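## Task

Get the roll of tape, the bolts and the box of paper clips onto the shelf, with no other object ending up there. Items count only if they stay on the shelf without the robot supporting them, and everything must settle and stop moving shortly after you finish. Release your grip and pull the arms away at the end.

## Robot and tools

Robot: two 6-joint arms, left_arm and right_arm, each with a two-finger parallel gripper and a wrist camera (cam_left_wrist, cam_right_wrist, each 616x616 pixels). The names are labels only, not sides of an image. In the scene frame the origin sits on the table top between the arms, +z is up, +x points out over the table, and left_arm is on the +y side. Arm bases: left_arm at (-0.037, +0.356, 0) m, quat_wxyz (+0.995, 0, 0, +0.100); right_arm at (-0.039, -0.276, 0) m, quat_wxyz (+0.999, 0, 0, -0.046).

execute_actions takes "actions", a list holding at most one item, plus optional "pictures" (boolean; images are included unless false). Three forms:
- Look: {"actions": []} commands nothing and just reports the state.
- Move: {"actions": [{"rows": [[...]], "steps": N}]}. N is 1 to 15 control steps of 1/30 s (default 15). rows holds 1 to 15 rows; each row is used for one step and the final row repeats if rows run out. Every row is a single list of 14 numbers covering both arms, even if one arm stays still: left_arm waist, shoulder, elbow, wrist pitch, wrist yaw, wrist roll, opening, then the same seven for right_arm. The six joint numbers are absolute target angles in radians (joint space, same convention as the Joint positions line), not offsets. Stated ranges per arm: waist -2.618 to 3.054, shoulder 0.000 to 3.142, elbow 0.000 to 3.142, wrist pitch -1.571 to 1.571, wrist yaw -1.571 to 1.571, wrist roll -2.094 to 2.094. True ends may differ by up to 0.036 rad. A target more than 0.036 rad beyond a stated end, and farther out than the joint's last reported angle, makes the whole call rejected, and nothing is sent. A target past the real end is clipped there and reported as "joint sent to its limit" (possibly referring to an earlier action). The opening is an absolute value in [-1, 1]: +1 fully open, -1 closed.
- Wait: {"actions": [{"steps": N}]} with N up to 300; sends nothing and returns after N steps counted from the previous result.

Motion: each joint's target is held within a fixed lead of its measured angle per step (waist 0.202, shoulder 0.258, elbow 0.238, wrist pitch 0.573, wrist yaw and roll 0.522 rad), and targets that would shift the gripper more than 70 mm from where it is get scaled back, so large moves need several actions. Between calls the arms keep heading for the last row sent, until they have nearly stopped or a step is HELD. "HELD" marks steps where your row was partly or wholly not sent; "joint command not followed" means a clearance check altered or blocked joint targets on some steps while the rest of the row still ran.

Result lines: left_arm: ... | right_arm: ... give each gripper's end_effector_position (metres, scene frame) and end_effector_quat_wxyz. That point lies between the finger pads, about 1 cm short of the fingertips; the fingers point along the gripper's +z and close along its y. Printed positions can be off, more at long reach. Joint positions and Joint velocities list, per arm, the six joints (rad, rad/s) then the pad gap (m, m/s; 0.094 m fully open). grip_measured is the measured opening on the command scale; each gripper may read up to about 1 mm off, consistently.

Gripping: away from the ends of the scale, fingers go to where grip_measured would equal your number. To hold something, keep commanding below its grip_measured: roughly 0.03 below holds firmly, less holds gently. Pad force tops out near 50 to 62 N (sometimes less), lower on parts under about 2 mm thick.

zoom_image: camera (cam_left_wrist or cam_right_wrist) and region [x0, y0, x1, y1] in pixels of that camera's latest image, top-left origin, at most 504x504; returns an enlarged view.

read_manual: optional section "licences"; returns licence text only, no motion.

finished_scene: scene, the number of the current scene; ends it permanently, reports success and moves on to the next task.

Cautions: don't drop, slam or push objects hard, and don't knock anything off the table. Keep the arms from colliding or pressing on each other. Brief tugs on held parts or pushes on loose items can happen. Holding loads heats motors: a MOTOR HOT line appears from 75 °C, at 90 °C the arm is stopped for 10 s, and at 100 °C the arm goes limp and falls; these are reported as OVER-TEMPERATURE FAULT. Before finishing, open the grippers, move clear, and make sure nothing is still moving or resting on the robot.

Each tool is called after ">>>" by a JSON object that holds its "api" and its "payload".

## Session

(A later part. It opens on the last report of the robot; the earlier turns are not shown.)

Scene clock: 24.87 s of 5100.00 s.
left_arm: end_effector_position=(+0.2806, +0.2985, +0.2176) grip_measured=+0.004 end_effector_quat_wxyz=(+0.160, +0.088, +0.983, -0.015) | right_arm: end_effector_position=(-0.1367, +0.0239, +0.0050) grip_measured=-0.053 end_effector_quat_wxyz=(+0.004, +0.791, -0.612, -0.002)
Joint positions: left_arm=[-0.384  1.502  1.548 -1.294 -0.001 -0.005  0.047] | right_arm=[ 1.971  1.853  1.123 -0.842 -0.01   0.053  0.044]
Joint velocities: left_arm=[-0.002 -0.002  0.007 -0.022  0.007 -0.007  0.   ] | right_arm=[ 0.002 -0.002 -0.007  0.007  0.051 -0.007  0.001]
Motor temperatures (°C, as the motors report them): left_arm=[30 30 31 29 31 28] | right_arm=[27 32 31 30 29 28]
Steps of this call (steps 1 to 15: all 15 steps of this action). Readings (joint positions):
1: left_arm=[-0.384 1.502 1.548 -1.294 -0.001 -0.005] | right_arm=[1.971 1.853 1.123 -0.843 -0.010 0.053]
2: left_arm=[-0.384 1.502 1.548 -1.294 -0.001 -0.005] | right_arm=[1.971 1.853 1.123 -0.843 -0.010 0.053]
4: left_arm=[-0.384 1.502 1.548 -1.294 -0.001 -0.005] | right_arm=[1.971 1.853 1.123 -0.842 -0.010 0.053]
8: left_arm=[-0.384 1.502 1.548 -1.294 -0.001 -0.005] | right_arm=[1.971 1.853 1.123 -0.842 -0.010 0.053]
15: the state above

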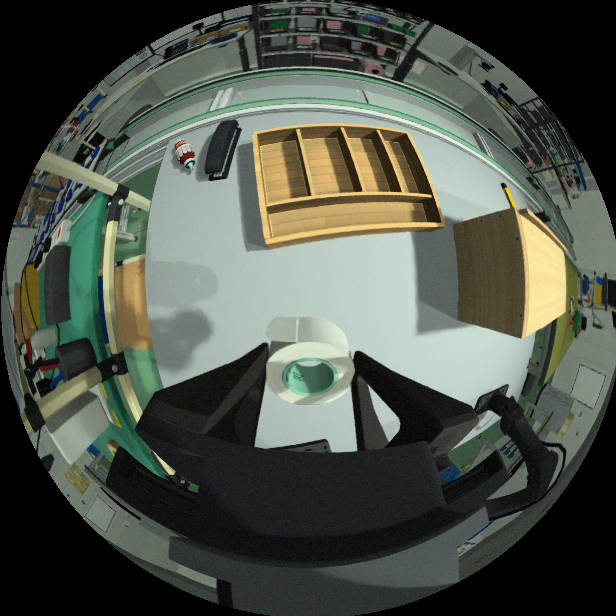

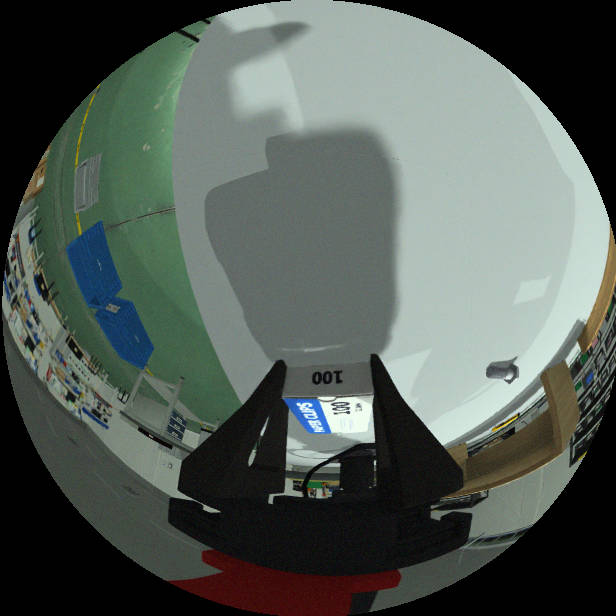

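>>> {"api": "execute_actions", "payload": {"actions": [{"rows":[[-0.375,1.5,1.55,-1.3,0,0,-0.03,1.965,1.35,1.65,-1.3,0,0,-0.09]]}], "pictures": false}}

>>> {"api": "execute_actions", "payload": {"actions": [{"rows":[[-0.375,1.5,1.55,-1.3,0,0,-0.03,0.0,1.3,1.7,-1.2,0,0,-0.09]]}], "pictures": false}}

>>> {"api": "execute_actions", "payload": {"actions": [{"steps":22}], "pictures": false}}

>>> {"api": "execute_actions", "payload": {"actions": [{"rows":[[-0.375,1.5,1.55,-1.3,0,0,-0.03,0.0,2.05,2.35,-1.4,0,0,-0.09]]}], "pictures": false}}

>>> {"api": "execute_actions", "payload": {"actions": [{"steps":15}]}}

Scene clock: 27.30 s of 5100.00 s.
left_arm: end_effector_position=(+0.2806, +0.2985, +0.2176) grip_measured=+0.004 end_effector_quat_wxyz=(+0.160, +0.088, +0.983, -0.015) | right_arm: end_effector_position=(-0.1422, +0.0412, +0.2964) grip_measured=-0.053 end_effector_quat_wxyz=(-0.177, +0.763, -0.567, -0.254)
Joint positions: left_arm=[-0.384  1.502  1.548 -1.294 -0.001 -0.005  0.047] | right_arm=[ 1.971  1.366  1.623 -1.2   -0.01   0.018  0.044]
Joint velocities: left_arm=[-0.002 -0.007  0.017 -0.037  0.022 -0.051 -0.   ] | right_arm=[-0.002 -0.794  0.711 -0.227 -0.022 -0.081 -0.001]
Motor temperatures (°C, as the motors report them): left_arm=[30 30 32 29 31 28] | right_arm=[27 32 31 30 29 28]
Steps of this call (steps 1 to 15: the robot went on to your last target; steps 16 to 58: nothing new was sent; steps 59 to 73: all 15 steps of this action). Readings (joint positions):
59: left_arm=[-0.384 1.502 1.548 -1.294 -0.001 -0.005] | right_arm=[1.971 1.845 1.137 -0.874 -0.010 0.050]
60: left_arm=[-0.384 1.502 1.548 -1.294 -0.001 -0.005] | right_arm=[1.971 1.826 1.157 -0.926 -0.010 0.047]
62: left_arm=[-0.384 1.502 1.548 -1.294 -0.001 -0.005] | right_arm=[1.971 1.760 1.209 -1.009 -0.010 0.040]
66: left_arm=[-0.384 1.502 1.548 -1.294 -0.001 -0.005] | right_arm=[1.971 1.601 1.348 -1.099 -0.010 0.032]
73: the state above

Scene clock: 27.80 s of 5100.00 s.
left_arm: end_effector_position=(+0.2806, +0.2985, +0.2176) grip_measured=+0.004 end_effector_quat_wxyz=(+0.160, +0.088, +0.983, -0.015) | right_arm: end_effector_position=(+0.1921, -0.0405, +0.3431) grip_measured=-0.053 end_effector_quat_wxyz=(+0.346, -0.354, +0.856, +0.149)
Joint positions: left_arm=[-0.384  1.502  1.548 -1.294 -0.001 -0.005  0.047] | right_arm=[ 0.883  1.308  1.692 -1.181 -0.006  0.007  0.045]
Joint velocities: left_arm=[-0.007  0.007 -0.012 -0.037 -0.007  0.007 -0.001] | right_arm=[-2.122 -0.002  0.002 -0.022  0.11  -0.022  0.   ]
Motor temperatures (°C, as the motors report them): left_arm=[30 30 32 29 31 28] | right_arm=[27 32 31 30 29 28]
Steps of this call (steps 1 to 15: all 15 steps of this action). Readings (joint positions):
1: left_arm=[-0.384 1.502 1.548 -1.294 -0.001 -0.005] | right_arm=[1.941 1.339 1.646 -1.202 -0.029 0.013]
2: left_arm=[-0.384 1.502 1.548 -1.294 -0.001 -0.005] | right_arm=[1.880 1.319 1.664 -1.199 -0.035 0.010]
4: left_arm=[-0.384 1.502 1.548 -1.294 -0.001 -0.005] | right_arm=[1.726 1.295 1.688 -1.186 -0.027 0.009]
8: left_arm=[-0.384 1.502 1.548 -1.294 -0.001 -0.005] | right_arm=[1.418 1.298 1.692 -1.181 -0.015 0.008]
15: the state above

Scene clock: 28.53 s of 5100.00 s.
left_arm: end_effector_position=(+0.2806, +0.2985, +0.2176) grip_measured=+0.004 end_effector_quat_wxyz=(+0.160, +0.088, +0.983, -0.015) | right_arm: end_effector_position=(+0.2876, -0.3087, +0.3412) grip_measured=-0.053 end_effector_quat_wxyz=(+0.371, +0.050, +0.927, -0.022)
Joint positions: left_arm=[-0.384  1.502  1.548 -1.294 -0.001 -0.005  0.047] | right_arm=[-0.003  1.308  1.692 -1.192  0.012  0.006  0.045]
Joint velocities: left_arm=[-0.007  0.017  0.007 -0.007 -0.095 -0.022 -0.001] | right_arm=[ 0.007 -0.007 -0.007  0.007  0.007  0.022 -0.001]
Motor temperatures (°C, as the motors report them): left_arm=[30 30 32 29 31 28] | right_arm=[27 32 31 30 29 28]
Steps of this call (steps 1 to 22: the robot went on to your last target). Readings (joint positions):
1: left_arm=[-0.384 1.502 1.548 -1.294 -0.001 -0.005] | right_arm=[0.806 1.308 1.692 -1.181 -0.005 0.007]
2: left_arm=[-0.384 1.502 1.548 -1.294 -0.001 -0.005] | right_arm=[0.729 1.308 1.692 -1.181 -0.005 0.007]
4: left_arm=[-0.384 1.502 1.548 -1.294 -0.001 -0.005] | right_arm=[0.576 1.308 1.692 -1.181 -0.004 0.007]
8: left_arm=[-0.384 1.502 1.548 -1.294 -0.001 -0.005] | right_arm=[0.269 1.308 1.692 -1.181 -0.003 0.006]
22: the state above

Scene clock: 29.03 s of 5100.00 s.
left_arm: end_effector_position=(+0.2806, +0.2985, +0.2176) grip_measured=+0.004 end_effector_quat_wxyz=(+0.160, +0.088, +0.983, -0.015) | right_arm: end_effector_position=(+0.4407, -0.3230, +0.2225) grip_measured=-0.053 end_effector_quat_wxyz=(+0.196, +0.051, +0.979, -0.014)
Joint positions: left_arm=[-0.384  1.502  1.548 -1.294 -0.001 -0.005  0.047] | right_arm=[-0.003  2.12   2.323 -1.377  0.01   0.006  0.045]
Joint velocities: left_arm=[ 0.002 -0.002 -0.007 -0.007 -0.022 -0.037  0.001] | right_arm=[-0.012 -0.012 -0.007 -0.271 -0.007  0.007 -0.   ]
Motor temperatures (°C, as the motors report them): left_arm=[30 30 32 29 31 28] | right_arm=[27 32 31 30 29 28]
Steps of this call (steps 1 to 15: all 15 steps of this action). Readings (joint positions):
1: left_arm=[-0.384 1.502 1.548 -1.294 -0.001 -0.005] | right_arm=[-0.003 1.348 1.746 -1.252 0.012 0.006]
2: left_arm=[-0.384 1.502 1.548 -1.294 -0.001 -0.005] | right_arm=[-0.003 1.413 1.839 -1.310 0.012 0.006]
4: left_arm=[-0.384 1.502 1.548 -1.294 -0.001 -0.005] | right_arm=[-0.003 1.572 2.026 -1.344 0.012 0.006]
8: left_arm=[-0.384 1.502 1.548 -1.294 -0.001 -0.005] | right_arm=[-0.003 1.886 2.302 -1.325 0.012 0.006]
15: the state above

Scene clock: 29.53 s of 5100.00 s.
left_arm: end_effector_position=(+0.2806, +0.2985, +0.2176) grip_measured=+0.004 end_effector_quat_wxyz=(+0.160, +0.088, +0.983, -0.015) | right_arm: end_effector_position=(+0.4288, -0.3219, +0.2531) grip_measured=-0.053 end_effector_quat_wxyz=(+0.223, +0.051, +0.973, -0.015)
Joint positions: left_arm=[-0.384  1.502  1.548 -1.294 -0.001 -0.005  0.047] | right_arm=[-0.003  2.05   2.323 -1.393  0.01   0.006  0.045]
Joint velocities: left_arm=[-0.007  0.012 -0.017 -0.022  0.066  0.081 -0.001] | right_arm=[ 0.007 -0.002  0.007  0.022 -0.022 -0.007 -0.001]
Motor temperatures (°C, as the motors report them): left_arm=[30 30 32 29 31 28] | right_arm=[27 32 31 30 29 28]
Steps of this call (steps 1 to 15: the robot went on to your last target). Readings (joint positions):
1: left_arm=[-0.384 1.502 1.548 -1.294 -0.001 -0.005] | right_arm=[-0.003 2.119 2.323 -1.384 0.010 0.006]
2: left_arm=[-0.384 1.502 1.548 -1.294 -0.001 -0.005] | right_arm=[-0.003 2.110 2.323 -1.388 0.010 0.006]
4: left_arm=[-0.384 1.502 1.548 -1.294 -0.001 -0.005] | right_arm=[-0.003 2.087 2.323 -1.390 0.010 0.006]
8: left_arm=[-0.384 1.502 1.548 -1.294 -0.001 -0.005] | right_arm=[-0.003 2.053 2.323 -1.390 0.010 0.006]
15: the state above

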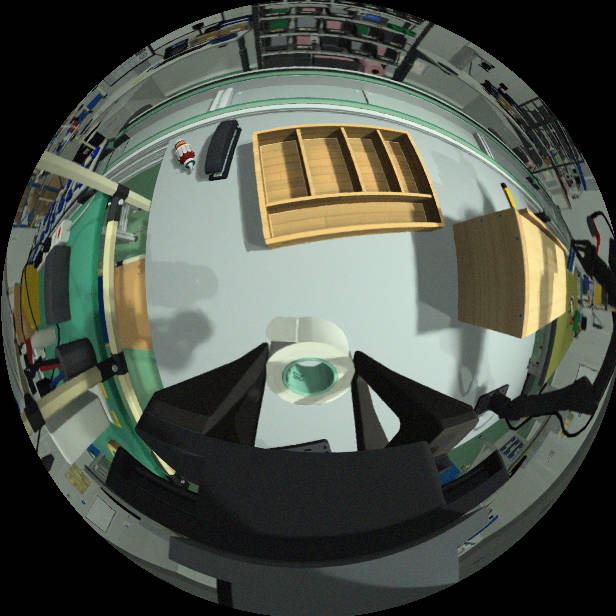

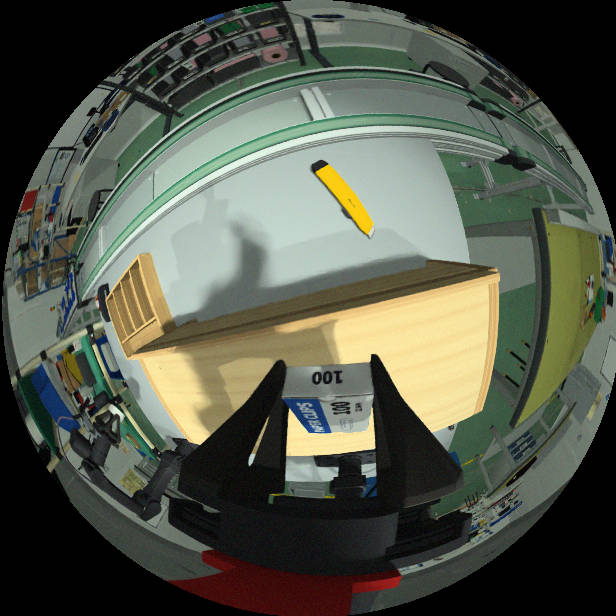

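>>> {"api": "execute_actions", "payload": {"actions": [{"rows":[[-0.375,1.5,1.55,-1.3,0,0,-0.03,0.0,2.14,2.33,-1.42,0,0,-0.09]]}]}}

Scene clock: 30.50 s of 5100.00 s.
left_arm: end_effector_position=(+0.2806, +0.2985, +0.2176) grip_measured=+0.004 end_effector_quat_wxyz=(+0.160, +0.088, +0.983, -0.015) | right_arm: end_effector_position=(+0.4360, -0.3223, +0.2068) grip_measured=-0.053 end_effector_quat_wxyz=(+0.166, +0.051, +0.985, -0.012)
Joint positions: left_arm=[-0.384  1.502  1.548 -1.294 -0.001 -0.005  0.047] | right_arm=[-0.003  2.15   2.326 -1.411  0.009  0.006  0.045]
Joint velocities: left_arm=[-0.002 -0.012 -0.002 -0.051 -0.007  0.007  0.001] | right_arm=[-0.022 -0.012 -0.002 -0.022 -0.081 -0.037  0.   ]
Motor temperatures (°C, as the motors report them): left_arm=[30 30 32 29 31 28] | right_arm=[27 33 31 30 29 28]
Steps of this call (steps 1 to 14: the robot went on to your last target; steps 15 to 29: all 15 steps of this action). Readings (joint positions):
15: left_arm=[-0.384 1.502 1.548 -1.294 -0.001 -0.005] | right_arm=[-0.003 2.057 2.324 -1.397 0.010 0.006]
16: left_arm=[-0.384 1.502 1.548 -1.294 -0.001 -0.005] | right_arm=[-0.003 2.067 2.326 -1.397 0.010 0.006]
18: left_arm=[-0.384 1.502 1.548 -1.294 -0.001 -0.005] | right_arm=[-0.003 2.097 2.326 -1.400 0.010 0.006]
22: left_arm=[-0.384 1.502 1.548 -1.294 -0.001 -0.005] | right_arm=[-0.003 2.151 2.326 -1.408 0.010 0.006]
29: the state above

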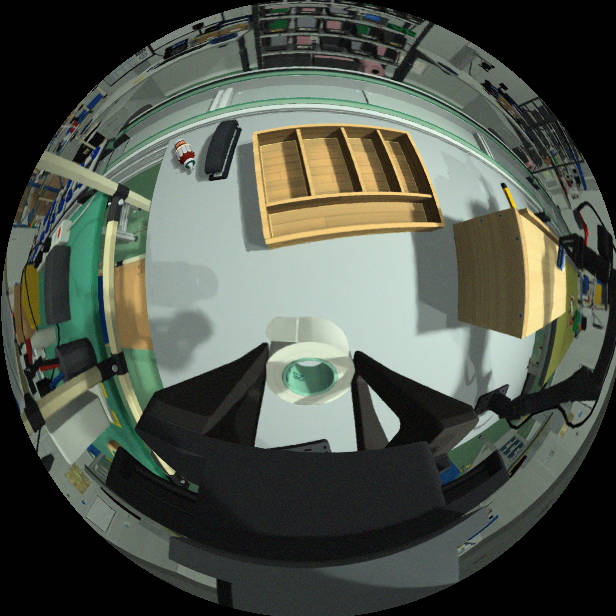

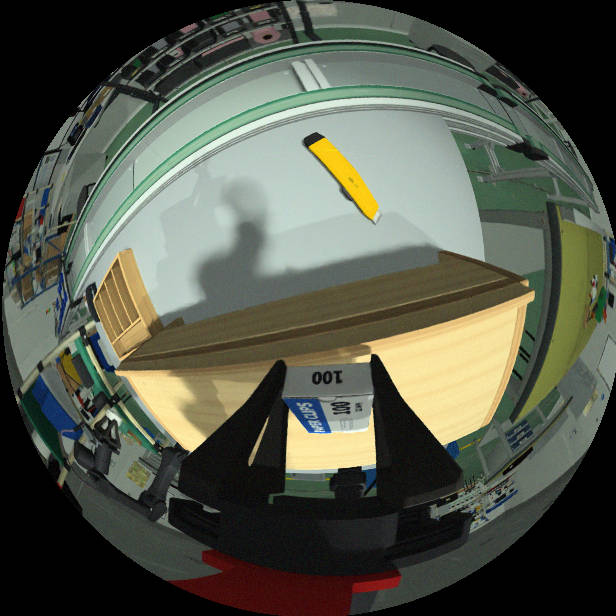

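>>> {"api": "execute_actions", "payload": {"actions": [{"rows":[[-0.375,1.5,1.55,-1.3,0,0,-0.03,0.0,2.15,2.28,-1.42,0,0,-0.09]]}], "pictures": false}}

>>> {"api": "execute_actions", "payload": {"actions": [{"rows":[[-0.375,1.5,1.55,-1.3,0,0,-0.03,0.0,2.15,2.28,-1.42,0,0,1]],"steps":10}], "pictures": false}}

>>> {"api": "execute_actions", "payload": {"actions": [{"rows":[[-0.375,1.5,1.55,-1.3,0,0,-0.03,0.0,1.6,2.0,-1.2,0,0,1]]}]}}

Scene clock: 31.90 s of 5100.00 s.
left_arm: end_effector_position=(+0.2806, +0.2985, +0.2176) grip_measured=+0.004 end_effector_quat_wxyz=(+0.160, +0.088, +0.983, -0.015) | right_arm: end_effector_position=(+0.4343, -0.3220, +0.2038) grip_measured=-0.053 end_effector_quat_wxyz=(+0.162, +0.051, +0.985, -0.011)
Joint positions: left_arm=[-0.384  1.502  1.548 -1.294 -0.001 -0.005  0.047] | right_arm=[-0.003  2.148  2.312 -1.41   0.008  0.006  0.045]
Joint velocities: left_arm=[-0.002  0.002 -0.012 -0.007  0.037 -0.051 -0.001] | right_arm=[-0.017  0.007 -0.002  0.022 -0.037 -0.007  0.   ]
Motor temperatures (°C, as the motors report them): left_arm=[30 30 32 29 31 28] | right_arm=[27 33 31 30 29 28]
Steps of this call (steps 1 to 15: the robot went on to your last target; steps 16 to 27: nothing new was sent; steps 28 to 42: all 15 steps of this action). Readings (joint positions):
28: left_arm=[-0.384 1.502 1.548 -1.294 -0.001 -0.005] | right_arm=[-0.003 2.150 2.321 -1.412 0.009 0.006]
29: left_arm=[-0.384 1.502 1.548 -1.294 -0.001 -0.005] | right_arm=[-0.003 2.150 2.316 -1.412 0.009 0.006]
31: left_arm=[-0.384 1.502 1.548 -1.294 -0.001 -0.005] | right_arm=[-0.003 2.148 2.312 -1.411 0.008 0.006]
35: left_arm=[-0.384 1.502 1.548 -1.294 -0.001 -0.005] | right_arm=[-0.003 2.148 2.312 -1.410 0.008 0.006]
42: the state above

Scene clock: 32.23 s of 5100.00 s.
left_arm: end_effector_position=(+0.2806, +0.2985, +0.2176) grip_measured=+0.004 end_effector_quat_wxyz=(+0.160, +0.088, +0.983, -0.015) | right_arm: end_effector_position=(+0.4339, -0.3224, +0.2041) grip_measured=+1.000 end_effector_quat_wxyz=(+0.161, +0.051, +0.985, -0.012)
Joint positions: left_arm=[-0.384  1.502  1.548 -1.294 -0.001 -0.005  0.047] | right_arm=[-0.003  2.147  2.312 -1.411  0.01   0.006  0.094]
Joint velocities: left_arm=[-0.007  0.007 -0.012 -0.007 -0.081 -0.007  0.   ] | right_arm=[-0.002 -0.012 -0.017  0.022  0.022  0.007  0.   ]
Motor temperatures (°C, as the motors report them): left_arm=[30 30 32 29 31 28] | right_arm=[27 33 31 30 29 28]
Steps of this call (steps 1 to 10: all 10 steps of this action). Readings (joint positions):
1: left_arm=[-0.384 1.502 1.548 -1.294 -0.001 -0.005] | right_arm=[-0.003 2.148 2.312 -1.410 0.008 0.006]
2: left_arm=[-0.384 1.502 1.548 -1.294 -0.001 -0.005] | right_arm=[-0.003 2.148 2.312 -1.411 0.008 0.006]
4: left_arm=[-0.384 1.502 1.548 -1.294 -0.001 -0.005] | right_arm=[-0.003 2.147 2.312 -1.411 0.010 0.006]
8: left_arm=[-0.384 1.502 1.548 -1.294 -0.001 -0.005] | right_arm=[-0.003 2.147 2.312 -1.411 0.010 0.006]
10: the state above

Scene clock: 32.73 s of 5100.00 s.
left_arm: end_effector_position=(+0.2806, +0.2985, +0.2176) grip_measured=+0.004 end_effector_quat_wxyz=(+0.160, +0.088, +0.983, -0.015) | right_arm: end_effector_position=(+0.3503, -0.3140, +0.3812) grip_measured=+1.000 end_effector_quat_wxyz=(+0.408, +0.048, +0.911, -0.022)
Joint positions: left_arm=[-0.384  1.502  1.548 -1.294 -0.001 -0.005  0.047] | right_arm=[-0.003  1.547  2.016 -1.197  0.008  0.006  0.094]
Joint velocities: left_arm=[ 0.002  0.007 -0.017  0.007  0.095  0.037  0.   ] | right_arm=[ 0.012  0.242  0.012 -0.051  0.007  0.037  0.   ]
Motor temperatures (°C, as the motors report them): left_arm=[30 30 32 29 31 28] | right_arm=[27 33 31 30 29 28]
Steps of this call (steps 1 to 15: all 15 steps of this action). Readings (joint positions):
1: left_arm=[-0.384 1.502 1.548 -1.294 -0.001 -0.005] | right_arm=[-0.003 2.104 2.248 -1.358 0.008 0.006]
2: left_arm=[-0.384 1.502 1.548 -1.294 -0.001 -0.005] | right_arm=[-0.003 2.040 2.148 -1.307 0.008 0.006]
4: left_arm=[-0.384 1.502 1.548 -1.294 -0.001 -0.005] | right_arm=[-0.003 1.921 2.038 -1.299 0.008 0.006]
8: left_arm=[-0.384 1.502 1.548 -1.294 -0.001 -0.005] | right_arm=[-0.003 1.716 2.016 -1.263 0.008 0.006]
15: the state above

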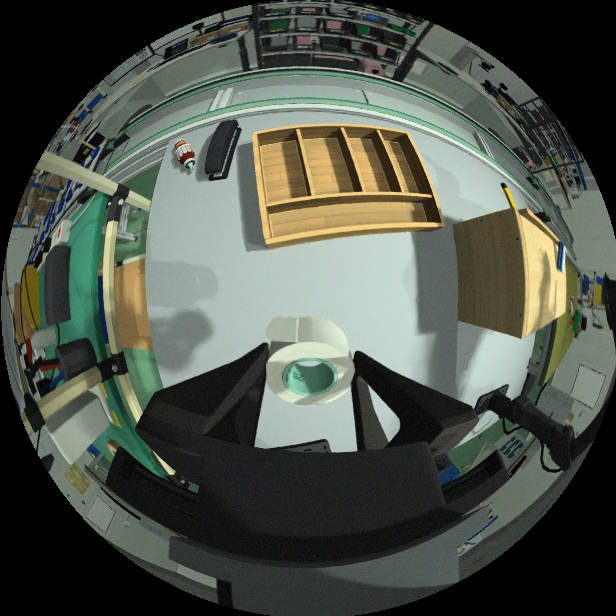

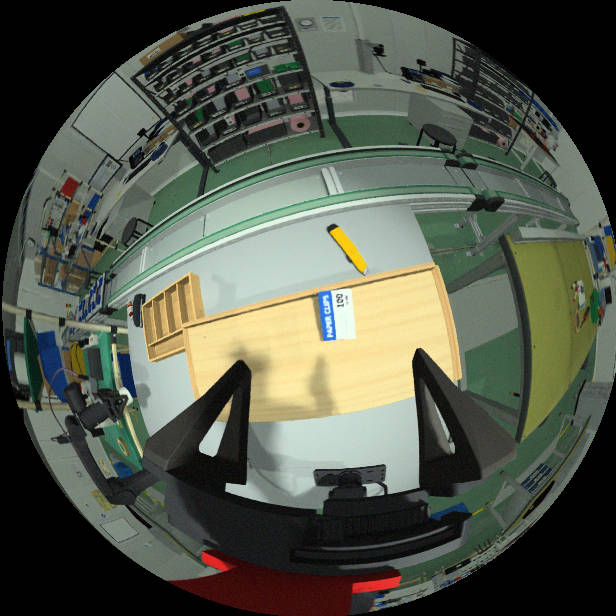

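>>> {"api": "execute_actions", "payload": {"actions": [{"rows":[[-1.18,1.9,1.75,-1.3,0,0,-0.03,-1.0,1.4,1.5,-1.4,0,0,1]]}], "pictures": false}}

>>> {"api": "execute_actions", "payload": {"actions": [{"rows":[[-1.18,2.17,1.77,-1.13,0,0,-0.03,-1.0,1.85,1.55,-1.25,0,0,1]]}], "pictures": false}}

>>> {"api": "execute_actions", "payload": {"actions": [{"steps":15}]}}

Scene clock: 34.70 s of 5100.00 s.
left_arm: end_effector_position=(+0.1893, +0.0455, +0.1184) grip_measured=+0.004 end_effector_quat_wxyz=(+0.026, +0.453, +0.891, -0.012) | right_arm: end_effector_position=(+0.1226, -0.5156, +0.2189) grip_measured=+1.000 end_effector_quat_wxyz=(+0.122, +0.470, +0.872, -0.063)
Joint positions: left_arm=[-1.146  1.95   1.72  -1.282 -0.002 -0.006  0.047] | right_arm=[-0.891  1.425  1.5   -1.371 -0.004  0.004  0.094]
Joint velocities: left_arm=[-1.497 -0.164 -0.007 -0.051  0.168  0.022 -0.   ] | right_arm=[-2.01  -0.056  0.012 -0.037  0.125 -0.022  0.   ]
Motor temperatures (°C, as the motors report them): left_arm=[30 30 32 29 31 28] | right_arm=[27 33 31 31 29 28]
Steps of this call (steps 1 to 30: the robot went on to your last target; steps 31 to 44: nothing new was sent; steps 45 to 59: all 15 steps of this action). Readings (joint positions):
45: left_arm=[-0.402 1.531 1.580 -1.322 -0.012 -0.006] | right_arm=[-0.019 1.588 1.984 -1.188 -0.004 0.005]
46: left_arm=[-0.438 1.577 1.631 -1.335 -0.017 -0.006] | right_arm=[-0.052 1.555 1.931 -1.197 -0.011 0.004]
48: left_arm=[-0.527 1.684 1.697 -1.312 -0.016 -0.006] | right_arm=[-0.149 1.488 1.822 -1.239 -0.010 0.004]
52: left_arm=[-0.723 1.879 1.720 -1.284 -0.016 -0.006] | right_arm=[-0.373 1.414 1.619 -1.303 -0.008 0.004]
59: the state above

Scene clock: 35.20 s of 5100.00 s.
left_arm: end_effector_position=(+0.1864, -0.0022, +0.0379) grip_measured=+0.004 end_effector_quat_wxyz=(-0.002, +0.489, +0.872, -0.009) | right_arm: end_effector_position=(+0.1192, -0.5824, +0.0968) grip_measured=+1.000 end_effector_quat_wxyz=(-0.012, +0.521, +0.853, +0.001)
Joint positions: left_arm=[-1.209  2.191  1.762 -1.138  0.017  0.013  0.047] | right_arm=[-0.999  1.876  1.536 -1.253  0.011  0.004  0.094]
Joint velocities: left_arm=[ 0.002  0.002  0.002  0.022 -0.022 -0.037 -0.   ] | right_arm=[-0.007 -0.291 -0.012  0.022  0.037 -0.037  0.   ]
Motor temperatures (°C, as the motors report them): left_arm=[30 30 32 29 31 28] | right_arm=[27 33 31 31 29 28]
Steps of this call (steps 1 to 15: all 15 steps of this action). Readings (joint positions):
1: left_arm=[-1.188 1.967 1.731 -1.282 0.006 -0.005] | right_arm=[-0.947 1.446 1.510 -1.374 0.005 0.004]
2: left_arm=[-1.215 1.997 1.752 -1.265 0.012 -0.005] | right_arm=[-0.980 1.485 1.530 -1.366 0.012 0.004]
4: left_arm=[-1.231 2.080 1.770 -1.214 0.031 0.013] | right_arm=[-0.999 1.596 1.551 -1.325 0.013 0.004]
8: left_arm=[-1.213 2.199 1.763 -1.167 0.024 0.012] | right_arm=[-0.999 1.843 1.552 -1.265 0.012 0.004]
15: the state above

Scene clock: 35.70 s of 5100.00 s.
left_arm: end_effector_position=(+0.1864, -0.0022, +0.0379) grip_measured=+0.004 end_effector_quat_wxyz=(-0.002, +0.489, +0.872, -0.009) | right_arm: end_effector_position=(+0.1194, -0.5827, +0.1031) grip_measured=+1.000 end_effector_quat_wxyz=(-0.004, +0.521, +0.853, -0.004)
Joint positions: left_arm=[-1.209  2.191  1.762 -1.138  0.017  0.013  0.047] | right_arm=[-0.999  1.856  1.536 -1.253  0.011  0.004  0.094]
Joint velocities: left_arm=[-0.002  0.002  0.007  0.007 -0.037 -0.007  0.   ] | right_arm=[ 0.002 -0.007  0.007 -0.037 -0.022  0.037  0.   ]
Motor temperatures (°C, as the motors report them): left_arm=[30 31 32 29 31 28] | right_arm=[27 33 31 31 29 28]
Steps of this call (steps 1 to 15: the robot went on to your last target). Readings (joint positions):
1: left_arm=[-1.209 2.191 1.762 -1.138 0.017 0.013] | right_arm=[-0.999 1.867 1.536 -1.253 0.011 0.004]
2: left_arm=[-1.209 2.191 1.762 -1.138 0.017 0.013] | right_arm=[-0.999 1.861 1.536 -1.253 0.011 0.004]
4: left_arm=[-1.209 2.191 1.762 -1.138 0.017 0.013] | right_arm=[-0.999 1.856 1.536 -1.253 0.011 0.004]
8: left_arm=[-1.209 2.191 1.762 -1.138 0.017 0.013] | right_arm=[-0.999 1.856 1.536 -1.253 0.011 0.004]
15: the state above

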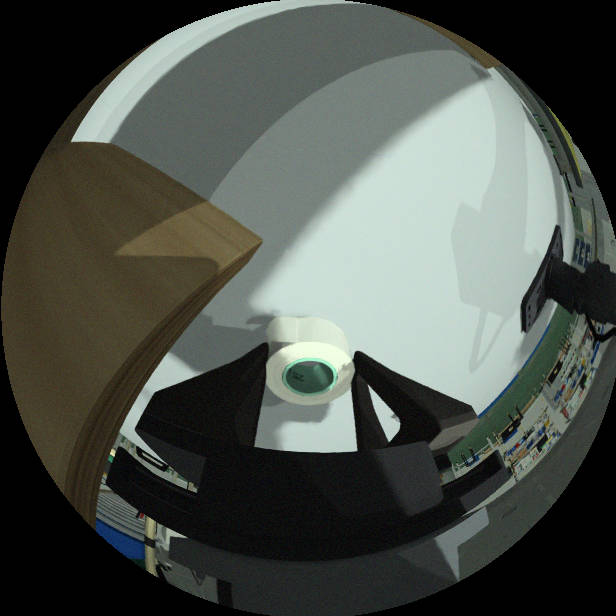

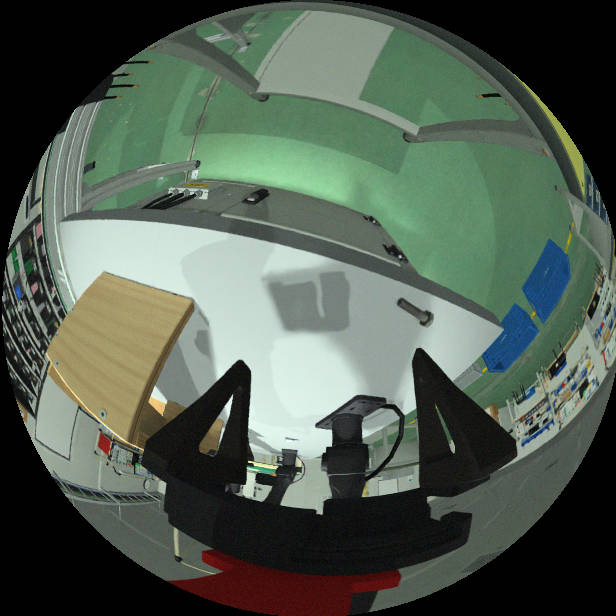

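>>> {"api": "execute_actions", "payload": {"actions": [{"rows":[[-1.2,2.17,1.77,-1.13,0,0,0.6,-1.2,1.97,1.52,-1.09,0,-1.33,1]]}], "pictures": false}}

>>> {"api": "execute_actions", "payload": {"actions": [{"rows":[[-1.2,1.8,1.6,-1.35,0,0,1,-1.2,1.97,1.52,-1.09,0,-1.33,1]]}]}}

Scene clock: 37.73 s of 5100.00 s.
left_arm: end_effector_position=(+0.1864, -0.0022, +0.0379) grip_measured=+0.598 end_effector_quat_wxyz=(-0.002, +0.489, +0.872, -0.009) | right_arm: end_effector_position=(+0.0622, -0.6401, +0.0602) grip_measured=+1.000 end_effector_quat_wxyz=(-0.002, +0.050, +0.999, -0.012)
Joint positions: left_arm=[-1.209  2.191  1.762 -1.138  0.017  0.013  0.075] | right_arm=[-1.205  1.983  1.536 -1.102  0.011 -1.199  0.094]
Joint velocities: left_arm=[-0.002 -0.002 -0.002 -0.022  0.007  0.081 -0.001] | right_arm=[ 0.002 -0.007  0.002  0.037 -0.022 -0.945  0.   ]
Motor temperatures (°C, as the motors report them): left_arm=[30 31 32 29 31 28] | right_arm=[27 33 31 30 29 28]
Steps of this call (steps 1 to 15: the robot went on to your last target; steps 16 to 46: nothing new was sent; steps 47 to 61: all 15 steps of this action). Readings (joint positions):
47: left_arm=[-1.209 2.191 1.762 -1.138 0.017 0.013] | right_arm=[-1.016 1.864 1.536 -1.245 0.001 -0.065]
48: left_arm=[-1.209 2.191 1.762 -1.138 0.017 0.013] | right_arm=[-1.047 1.877 1.536 -1.222 -0.008 -0.151]
50: left_arm=[-1.209 2.191 1.762 -1.138 0.017 0.013] | right_arm=[-1.136 1.922 1.536 -1.171 -0.008 -0.349]
54: left_arm=[-1.209 2.191 1.762 -1.138 0.017 0.013] | right_arm=[-1.226 1.985 1.536 -1.120 0.010 -0.746]
61: the state above

Scene clock: 38.23 s of 5100.00 s.
left_arm: end_effector_position=(+0.1446, +0.0673, +0.1396) grip_measured=+1.000 end_effector_quat_wxyz=(+0.017, +0.488, +0.873, -0.014) | right_arm: end_effector_position=(+0.0626, -0.6417, +0.0602) grip_measured=+1.000 end_effector_quat_wxyz=(-0.002, -0.010, +1.000, -0.015)
Joint positions: left_arm=[-1.21   1.794  1.6   -1.334  0.008  0.01   0.094] | right_arm=[-1.205  1.983  1.536 -1.096  0.011 -1.318  0.094]
Joint velocities: left_arm=[ 0.012  0.168  0.002 -0.066 -0.037 -0.037  0.   ] | right_arm=[ 0.007 -0.007 -0.012 -0.007 -0.037  0.007  0.   ]
Motor temperatures (°C, as the motors report them): left_arm=[30 32 32 29 31 28] | right_arm=[27 33 31 30 29 28]
Steps of this call (steps 1 to 15: all 15 steps of this action). Readings (joint positions):
1: left_arm=[-1.209 2.168 1.735 -1.130 0.018 0.015] | right_arm=[-1.205 1.983 1.536 -1.101 0.011 -1.224]
2: left_arm=[-1.211 2.130 1.690 -1.146 0.021 0.019] | right_arm=[-1.205 1.983 1.536 -1.101 0.011 -1.244]
4: left_arm=[-1.215 2.036 1.626 -1.208 0.022 0.020] | right_arm=[-1.205 1.983 1.536 -1.099 0.011 -1.272]
8: left_arm=[-1.210 1.837 1.600 -1.291 0.013 0.014] | right_arm=[-1.205 1.983 1.536 -1.097 0.011 -1.302]
15: the state above

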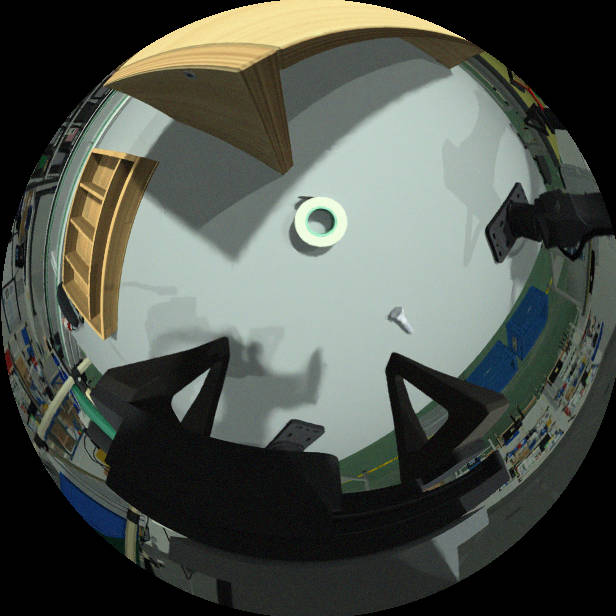

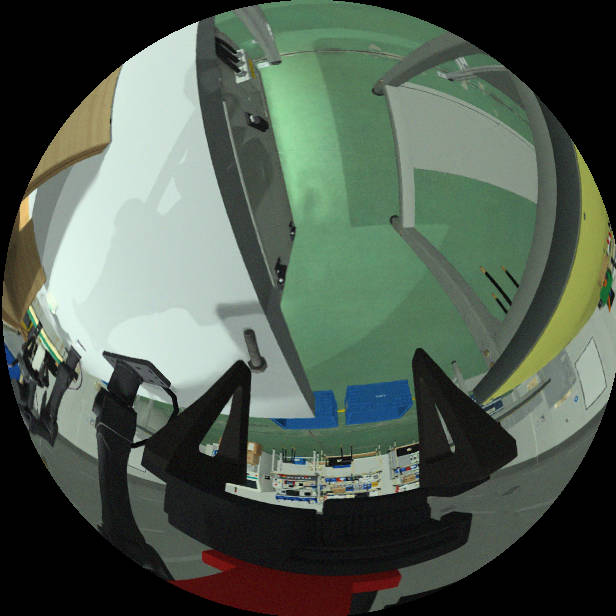

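>>> {"api": "execute_actions", "payload": {"actions": [{"rows":[[-1.2,1.8,1.6,-1.35,0,0,1,-1.2,1.80,1.30,-1.05,0,-1.33,1]],"steps":15}]}}

Scene clock: 42.63 s of 5100.00 s.
left_arm: end_effector_position=(+0.1443, +0.0683, +0.1361) grip_measured=+1.000 end_effector_quat_wxyz=(+0.011, +0.487, +0.873, -0.009) | right_arm: end_effector_position=(+0.0497, -0.5955, +0.0651) grip_measured=+1.000 end_effector_quat_wxyz=(-0.002, -0.013, +1.000, -0.013)
Joint positions: left_arm=[-1.21   1.805  1.6   -1.339  0.006  0.008  0.094] | right_arm=[-1.205  1.804  1.315 -1.058  0.011 -1.324  0.094]
Joint velocities: left_arm=[-0.007 -0.017 -0.002 -0.081  0.022  0.037  0.   ] | right_arm=[ 0.017  0.007  0.002  0.081 -0.051  0.007  0.   ]
Motor temperatures (°C, as the motors report them): left_arm=[30 32 32 29 31 28] | right_arm=[27 34 31 30 29 28]
Steps of this call (steps 1 to 30: the robot went on to your last target; steps 31 to 90: nothing new was sent; then 0.90 s passed at rest; steps 91 to 105: all 15 steps of this action). Readings (joint positions):
91: left_arm=[-1.210 1.805 1.600 -1.339 0.006 0.009] | right_arm=[-1.205 1.954 1.490 -1.054 0.011 -1.322]
92: left_arm=[-1.210 1.805 1.600 -1.339 0.006 0.009] | right_arm=[-1.205 1.908 1.421 -1.030 0.011 -1.322]
94: left_arm=[-1.210 1.805 1.600 -1.339 0.006 0.009] | right_arm=[-1.205 1.834 1.335 -1.060 0.011 -1.323]
98: left_arm=[-1.210 1.805 1.600 -1.339 0.006 0.009] | right_arm=[-1.205 1.804 1.315 -1.070 0.011 -1.324]
105: the state above

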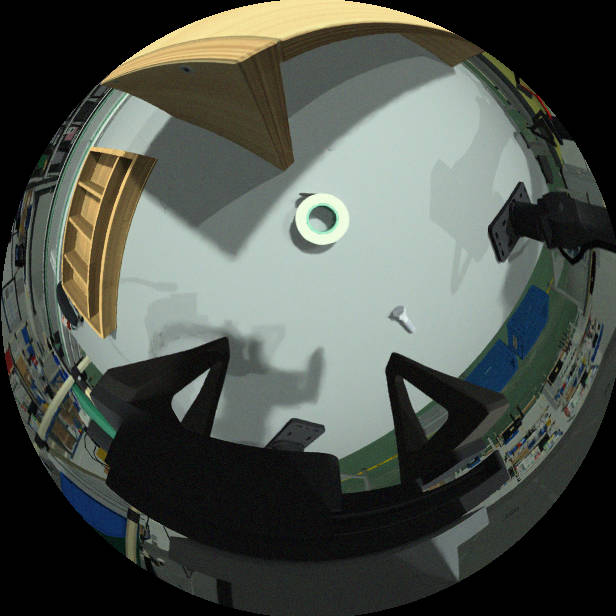

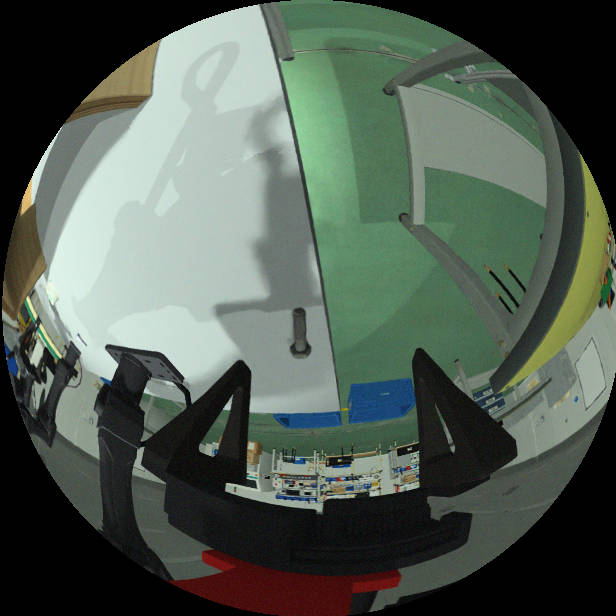

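>>> {"api": "execute_actions", "payload": {"actions": [{"rows":[[-1.2,1.8,1.6,-1.35,0,0,1,-1.15,1.775,1.15,-0.95,0,-1.3,1]],"steps":15}]}}

Scene clock: 44.13 s of 5100.00 s.
left_arm: end_effector_position=(+0.1442, +0.0684, +0.1360) grip_measured=+1.000 end_effector_quat_wxyz=(+0.010, +0.487, +0.873, -0.009) | right_arm: end_effector_position=(+0.0579, -0.5657, +0.0339) grip_measured=+1.000 end_effector_quat_wxyz=(-0.008, -0.032, +0.999, +0.005)
Joint positions: left_arm=[-1.21   1.805  1.6   -1.339  0.006  0.008  0.094] | right_arm=[-1.152  1.781  1.156 -0.961  0.013 -1.309  0.094]
Joint velocities: left_arm=[-0.002 -0.022 -0.002 -0.037  0.037 -0.051  0.   ] | right_arm=[-0.017 -0.002  0.002 -0.022  0.022 -0.022  0.   ]
Motor temperatures (°C, as the motors report them): left_arm=[30 32 32 29 31 28] | right_arm=[27 34 31 30 29 28]
Steps of this call (steps 1 to 15: the robot went on to your last target; steps 16 to 30: nothing new was sent; steps 31 to 45: all 15 steps of this action). Readings (joint positions):
31: left_arm=[-1.210 1.805 1.600 -1.339 0.006 0.008] | right_arm=[-1.200 1.796 1.290 -1.026 0.013 -1.321]
32: left_arm=[-1.210 1.805 1.600 -1.339 0.006 0.008] | right_arm=[-1.190 1.784 1.252 -0.996 0.013 -1.317]
34: left_arm=[-1.210 1.805 1.600 -1.339 0.006 0.008] | right_arm=[-1.166 1.779 1.194 -0.985 0.013 -1.315]
38: left_arm=[-1.210 1.805 1.600 -1.339 0.006 0.008] | right_arm=[-1.152 1.781 1.156 -0.984 0.013 -1.312]
45: the state above

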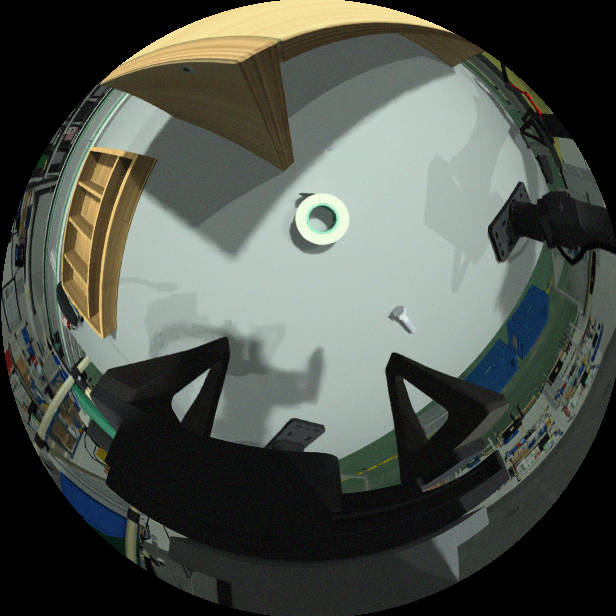

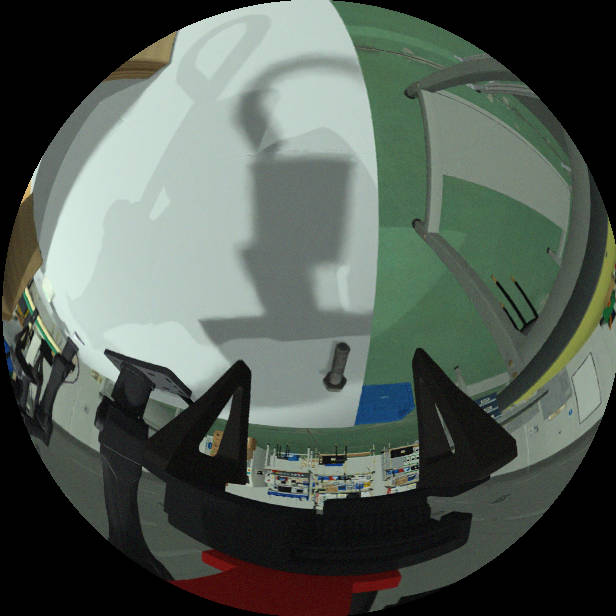

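>>> {"api": "execute_actions", "payload": {"actions": [{"rows":[[-1.2,1.8,1.6,-1.35,0,0,1,-1.15,1.835,1.09,-0.83,0,-1.25,0]],"steps":15}]}}

Scene clock: 45.33 s of 5100.00 s.
left_arm: end_effector_position=(+0.1442, +0.0684, +0.1360) grip_measured=+1.000 end_effector_quat_wxyz=(+0.010, +0.487, +0.873, -0.009) | right_arm: end_effector_position=(+0.0597, -0.5712, +0.0063) grip_measured=+0.002 end_effector_quat_wxyz=(-0.006, -0.008, +1.000, -0.002)
Joint positions: left_arm=[-1.21   1.805  1.6   -1.339  0.006  0.008  0.094] | right_arm=[-1.152  1.834  1.104 -0.841  0.013 -1.261  0.047]
Joint velocities: left_arm=[ 0.007 -0.002 -0.017 -0.066 -0.051 -0.037  0.   ] | right_arm=[-0.027 -0.002 -0.002  0.022 -0.022  0.037  0.   ]
Motor temperatures (°C, as the motors report them): left_arm=[30 32 32 29 31 28] | right_arm=[27 34 31 30 29 28]
Steps of this call (steps 1 to 15: the robot went on to your last target; steps 16 to 21: nothing new was sent; steps 22 to 36: all 15 steps of this action). Readings (joint positions):
22: left_arm=[-1.210 1.805 1.600 -1.339 0.006 0.008] | right_arm=[-1.152 1.783 1.149 -0.940 0.013 -1.301]
23: left_arm=[-1.210 1.805 1.600 -1.339 0.006 0.008] | right_arm=[-1.152 1.789 1.140 -0.916 0.013 -1.292]
25: left_arm=[-1.210 1.805 1.600 -1.339 0.006 0.008] | right_arm=[-1.152 1.811 1.123 -0.883 0.013 -1.280]
29: left_arm=[-1.210 1.805 1.600 -1.339 0.006 0.008] | right_arm=[-1.152 1.834 1.104 -0.859 0.013 -1.268]
36: the state above

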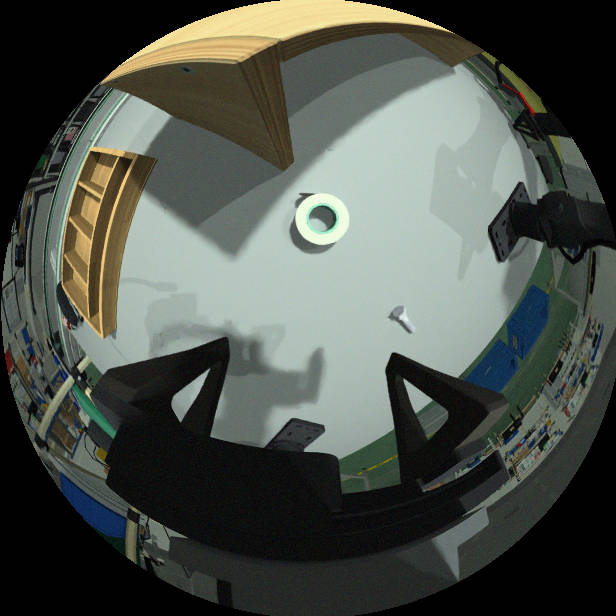

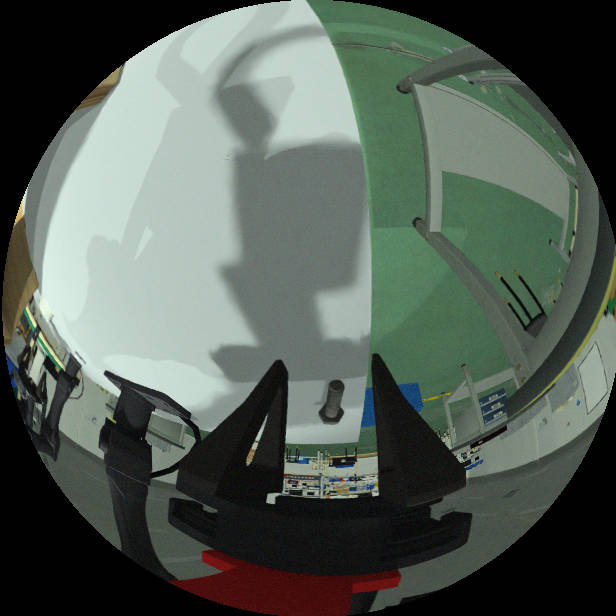

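>>> {"api": "execute_actions", "payload": {"actions": [{"rows":[[-1.2,1.8,1.6,-1.35,0,0,1,-1.23,1.835,1.09,-0.83,0,-1.3,0]],"steps":12}]}}

>>> {"api": "execute_actions", "payload": {"actions": [{"rows":[[-1.2,1.8,1.6,-1.35,0,0,1,-1.23,1.835,1.09,-0.83,0,-1.3,-0.9]],"steps":15}]}}

Scene clock: 46.50 s of 5100.00 s.
left_arm: end_effector_position=(+0.1442, +0.0684, +0.1360) grip_measured=+1.000 end_effector_quat_wxyz=(+0.010, +0.487, +0.873, -0.009) | right_arm: end_effector_position=(+0.0372, -0.5792, +0.0063) grip_measured=+0.002 end_effector_quat_wxyz=(-0.003, +0.017, +1.000, -0.004)
Joint positions: left_arm=[-1.21   1.805  1.6   -1.339  0.006  0.008  0.094] | right_arm=[-1.231  1.834  1.104 -0.835  0.008 -1.289  0.047]
Joint velocities: left_arm=[ 0.012 -0.007  0.007 -0.007 -0.051 -0.007  0.   ] | right_arm=[-0.012  0.007 -0.002  0.007  0.022 -0.022 -0.001]
Motor temperatures (°C, as the motors report them): left_arm=[30 32 32 29 31 28] | right_arm=[27 34 31 30 29 28]
Steps of this call (steps 1 to 15: the robot went on to your last target; steps 16 to 23: nothing new was sent; steps 24 to 35: all 12 steps of this action). Readings (joint positions):
24: left_arm=[-1.210 1.805 1.600 -1.339 0.006 0.008] | right_arm=[-1.160 1.834 1.104 -0.837 0.009 -1.265]
25: left_arm=[-1.210 1.805 1.600 -1.339 0.006 0.008] | right_arm=[-1.175 1.834 1.104 -0.837 0.007 -1.271]
27: left_arm=[-1.210 1.805 1.600 -1.339 0.006 0.008] | right_arm=[-1.211 1.834 1.104 -0.835 0.007 -1.278]
31: left_arm=[-1.210 1.805 1.600 -1.339 0.006 0.008] | right_arm=[-1.231 1.834 1.104 -0.835 0.008 -1.286]
35: the state above

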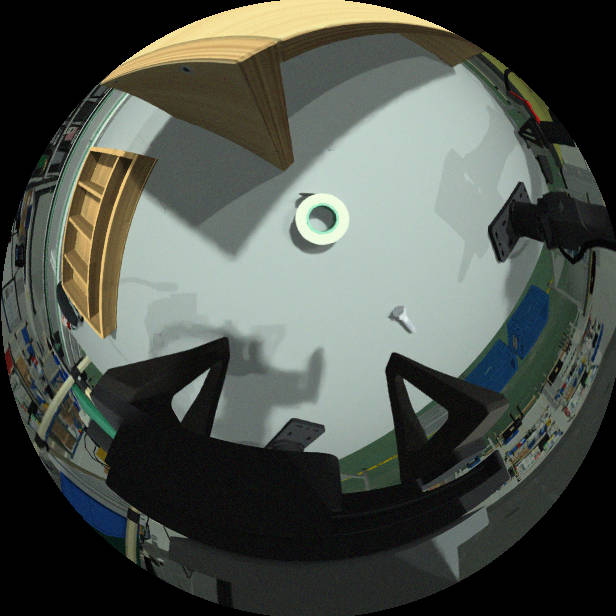

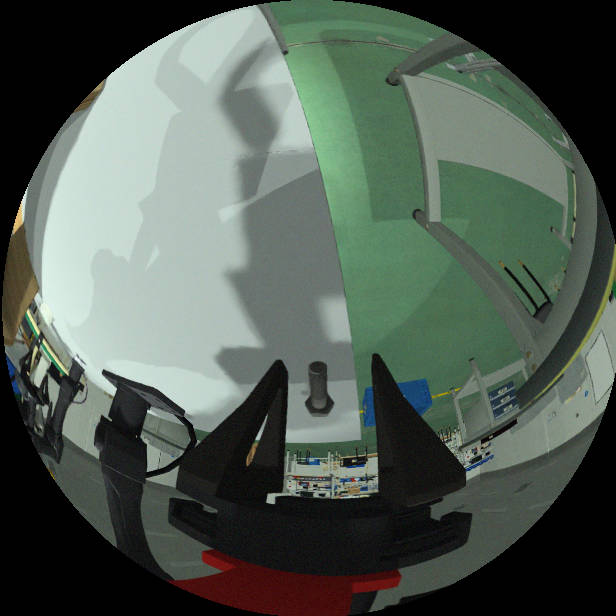

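Scene clock: 47.00 s of 5100.00 s.
left_arm: end_effector_position=(+0.1442, +0.0684, +0.1360) grip_measured=+1.000 end_effector_quat_wxyz=(+0.010, +0.487, +0.873, -0.009) | right_arm: end_effector_position=(+0.0371, -0.5794, +0.0063) grip_measured=-0.880 end_effector_quat_wxyz=(-0.003, +0.016, +1.000, -0.004)
Joint positions: left_arm=[-1.21   1.805  1.6   -1.339  0.006  0.008  0.094] | right_arm=[-1.231  1.834  1.104 -0.834  0.009 -1.292  0.006]
Joint velocities: left_arm=[-0.007  0.002  0.002 -0.007 -0.022  0.037  0.   ] | right_arm=[-0.012  0.002 -0.007  0.022  0.022  0.007 -0.001]
Motor temperatures (°C, as the motors report them): left_arm=[30 32 32 29 31 28] | right_arm=[27 34 31 30 29 28]
Steps of this call (steps 1 to 15: all 15 steps of this action). Readings (joint positions):
1: left_arm=[-1.210 1.805 1.600 -1.339 0.006 0.008] | right_arm=[-1.231 1.834 1.104 -0.835 0.008 -1.290]
2: left_arm=[-1.210 1.805 1.600 -1.339 0.006 0.008] | right_arm=[-1.231 1.834 1.104 -0.835 0.008 -1.290]
4: left_arm=[-1.210 1.805 1.600 -1.339 0.006 0.008] | right_arm=[-1.231 1.834 1.104 -0.835 0.009 -1.291]
8: left_arm=[-1.210 1.805 1.600 -1.339 0.006 0.008] | right_arm=[-1.231 1.834 1.104 -0.834 0.009 -1.292]
15: the state above

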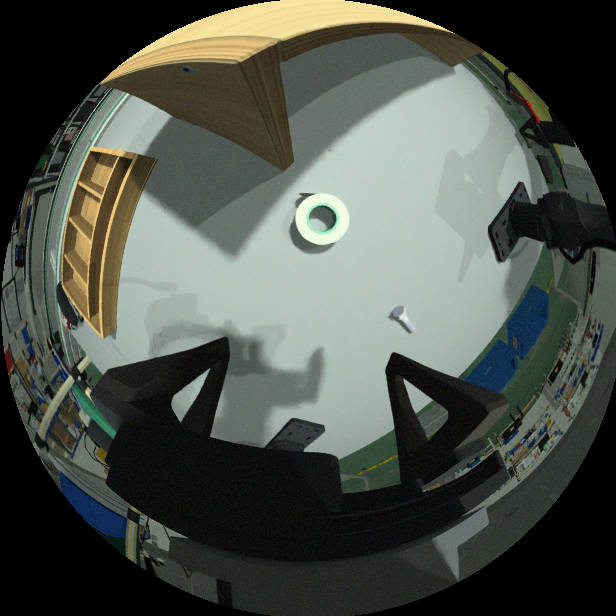

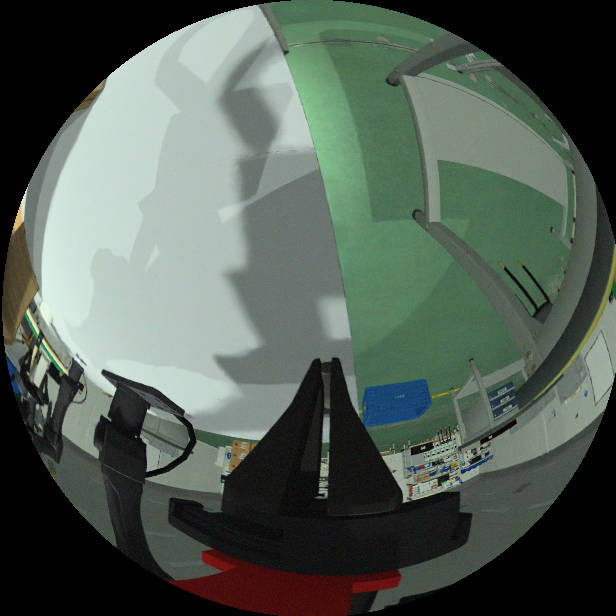

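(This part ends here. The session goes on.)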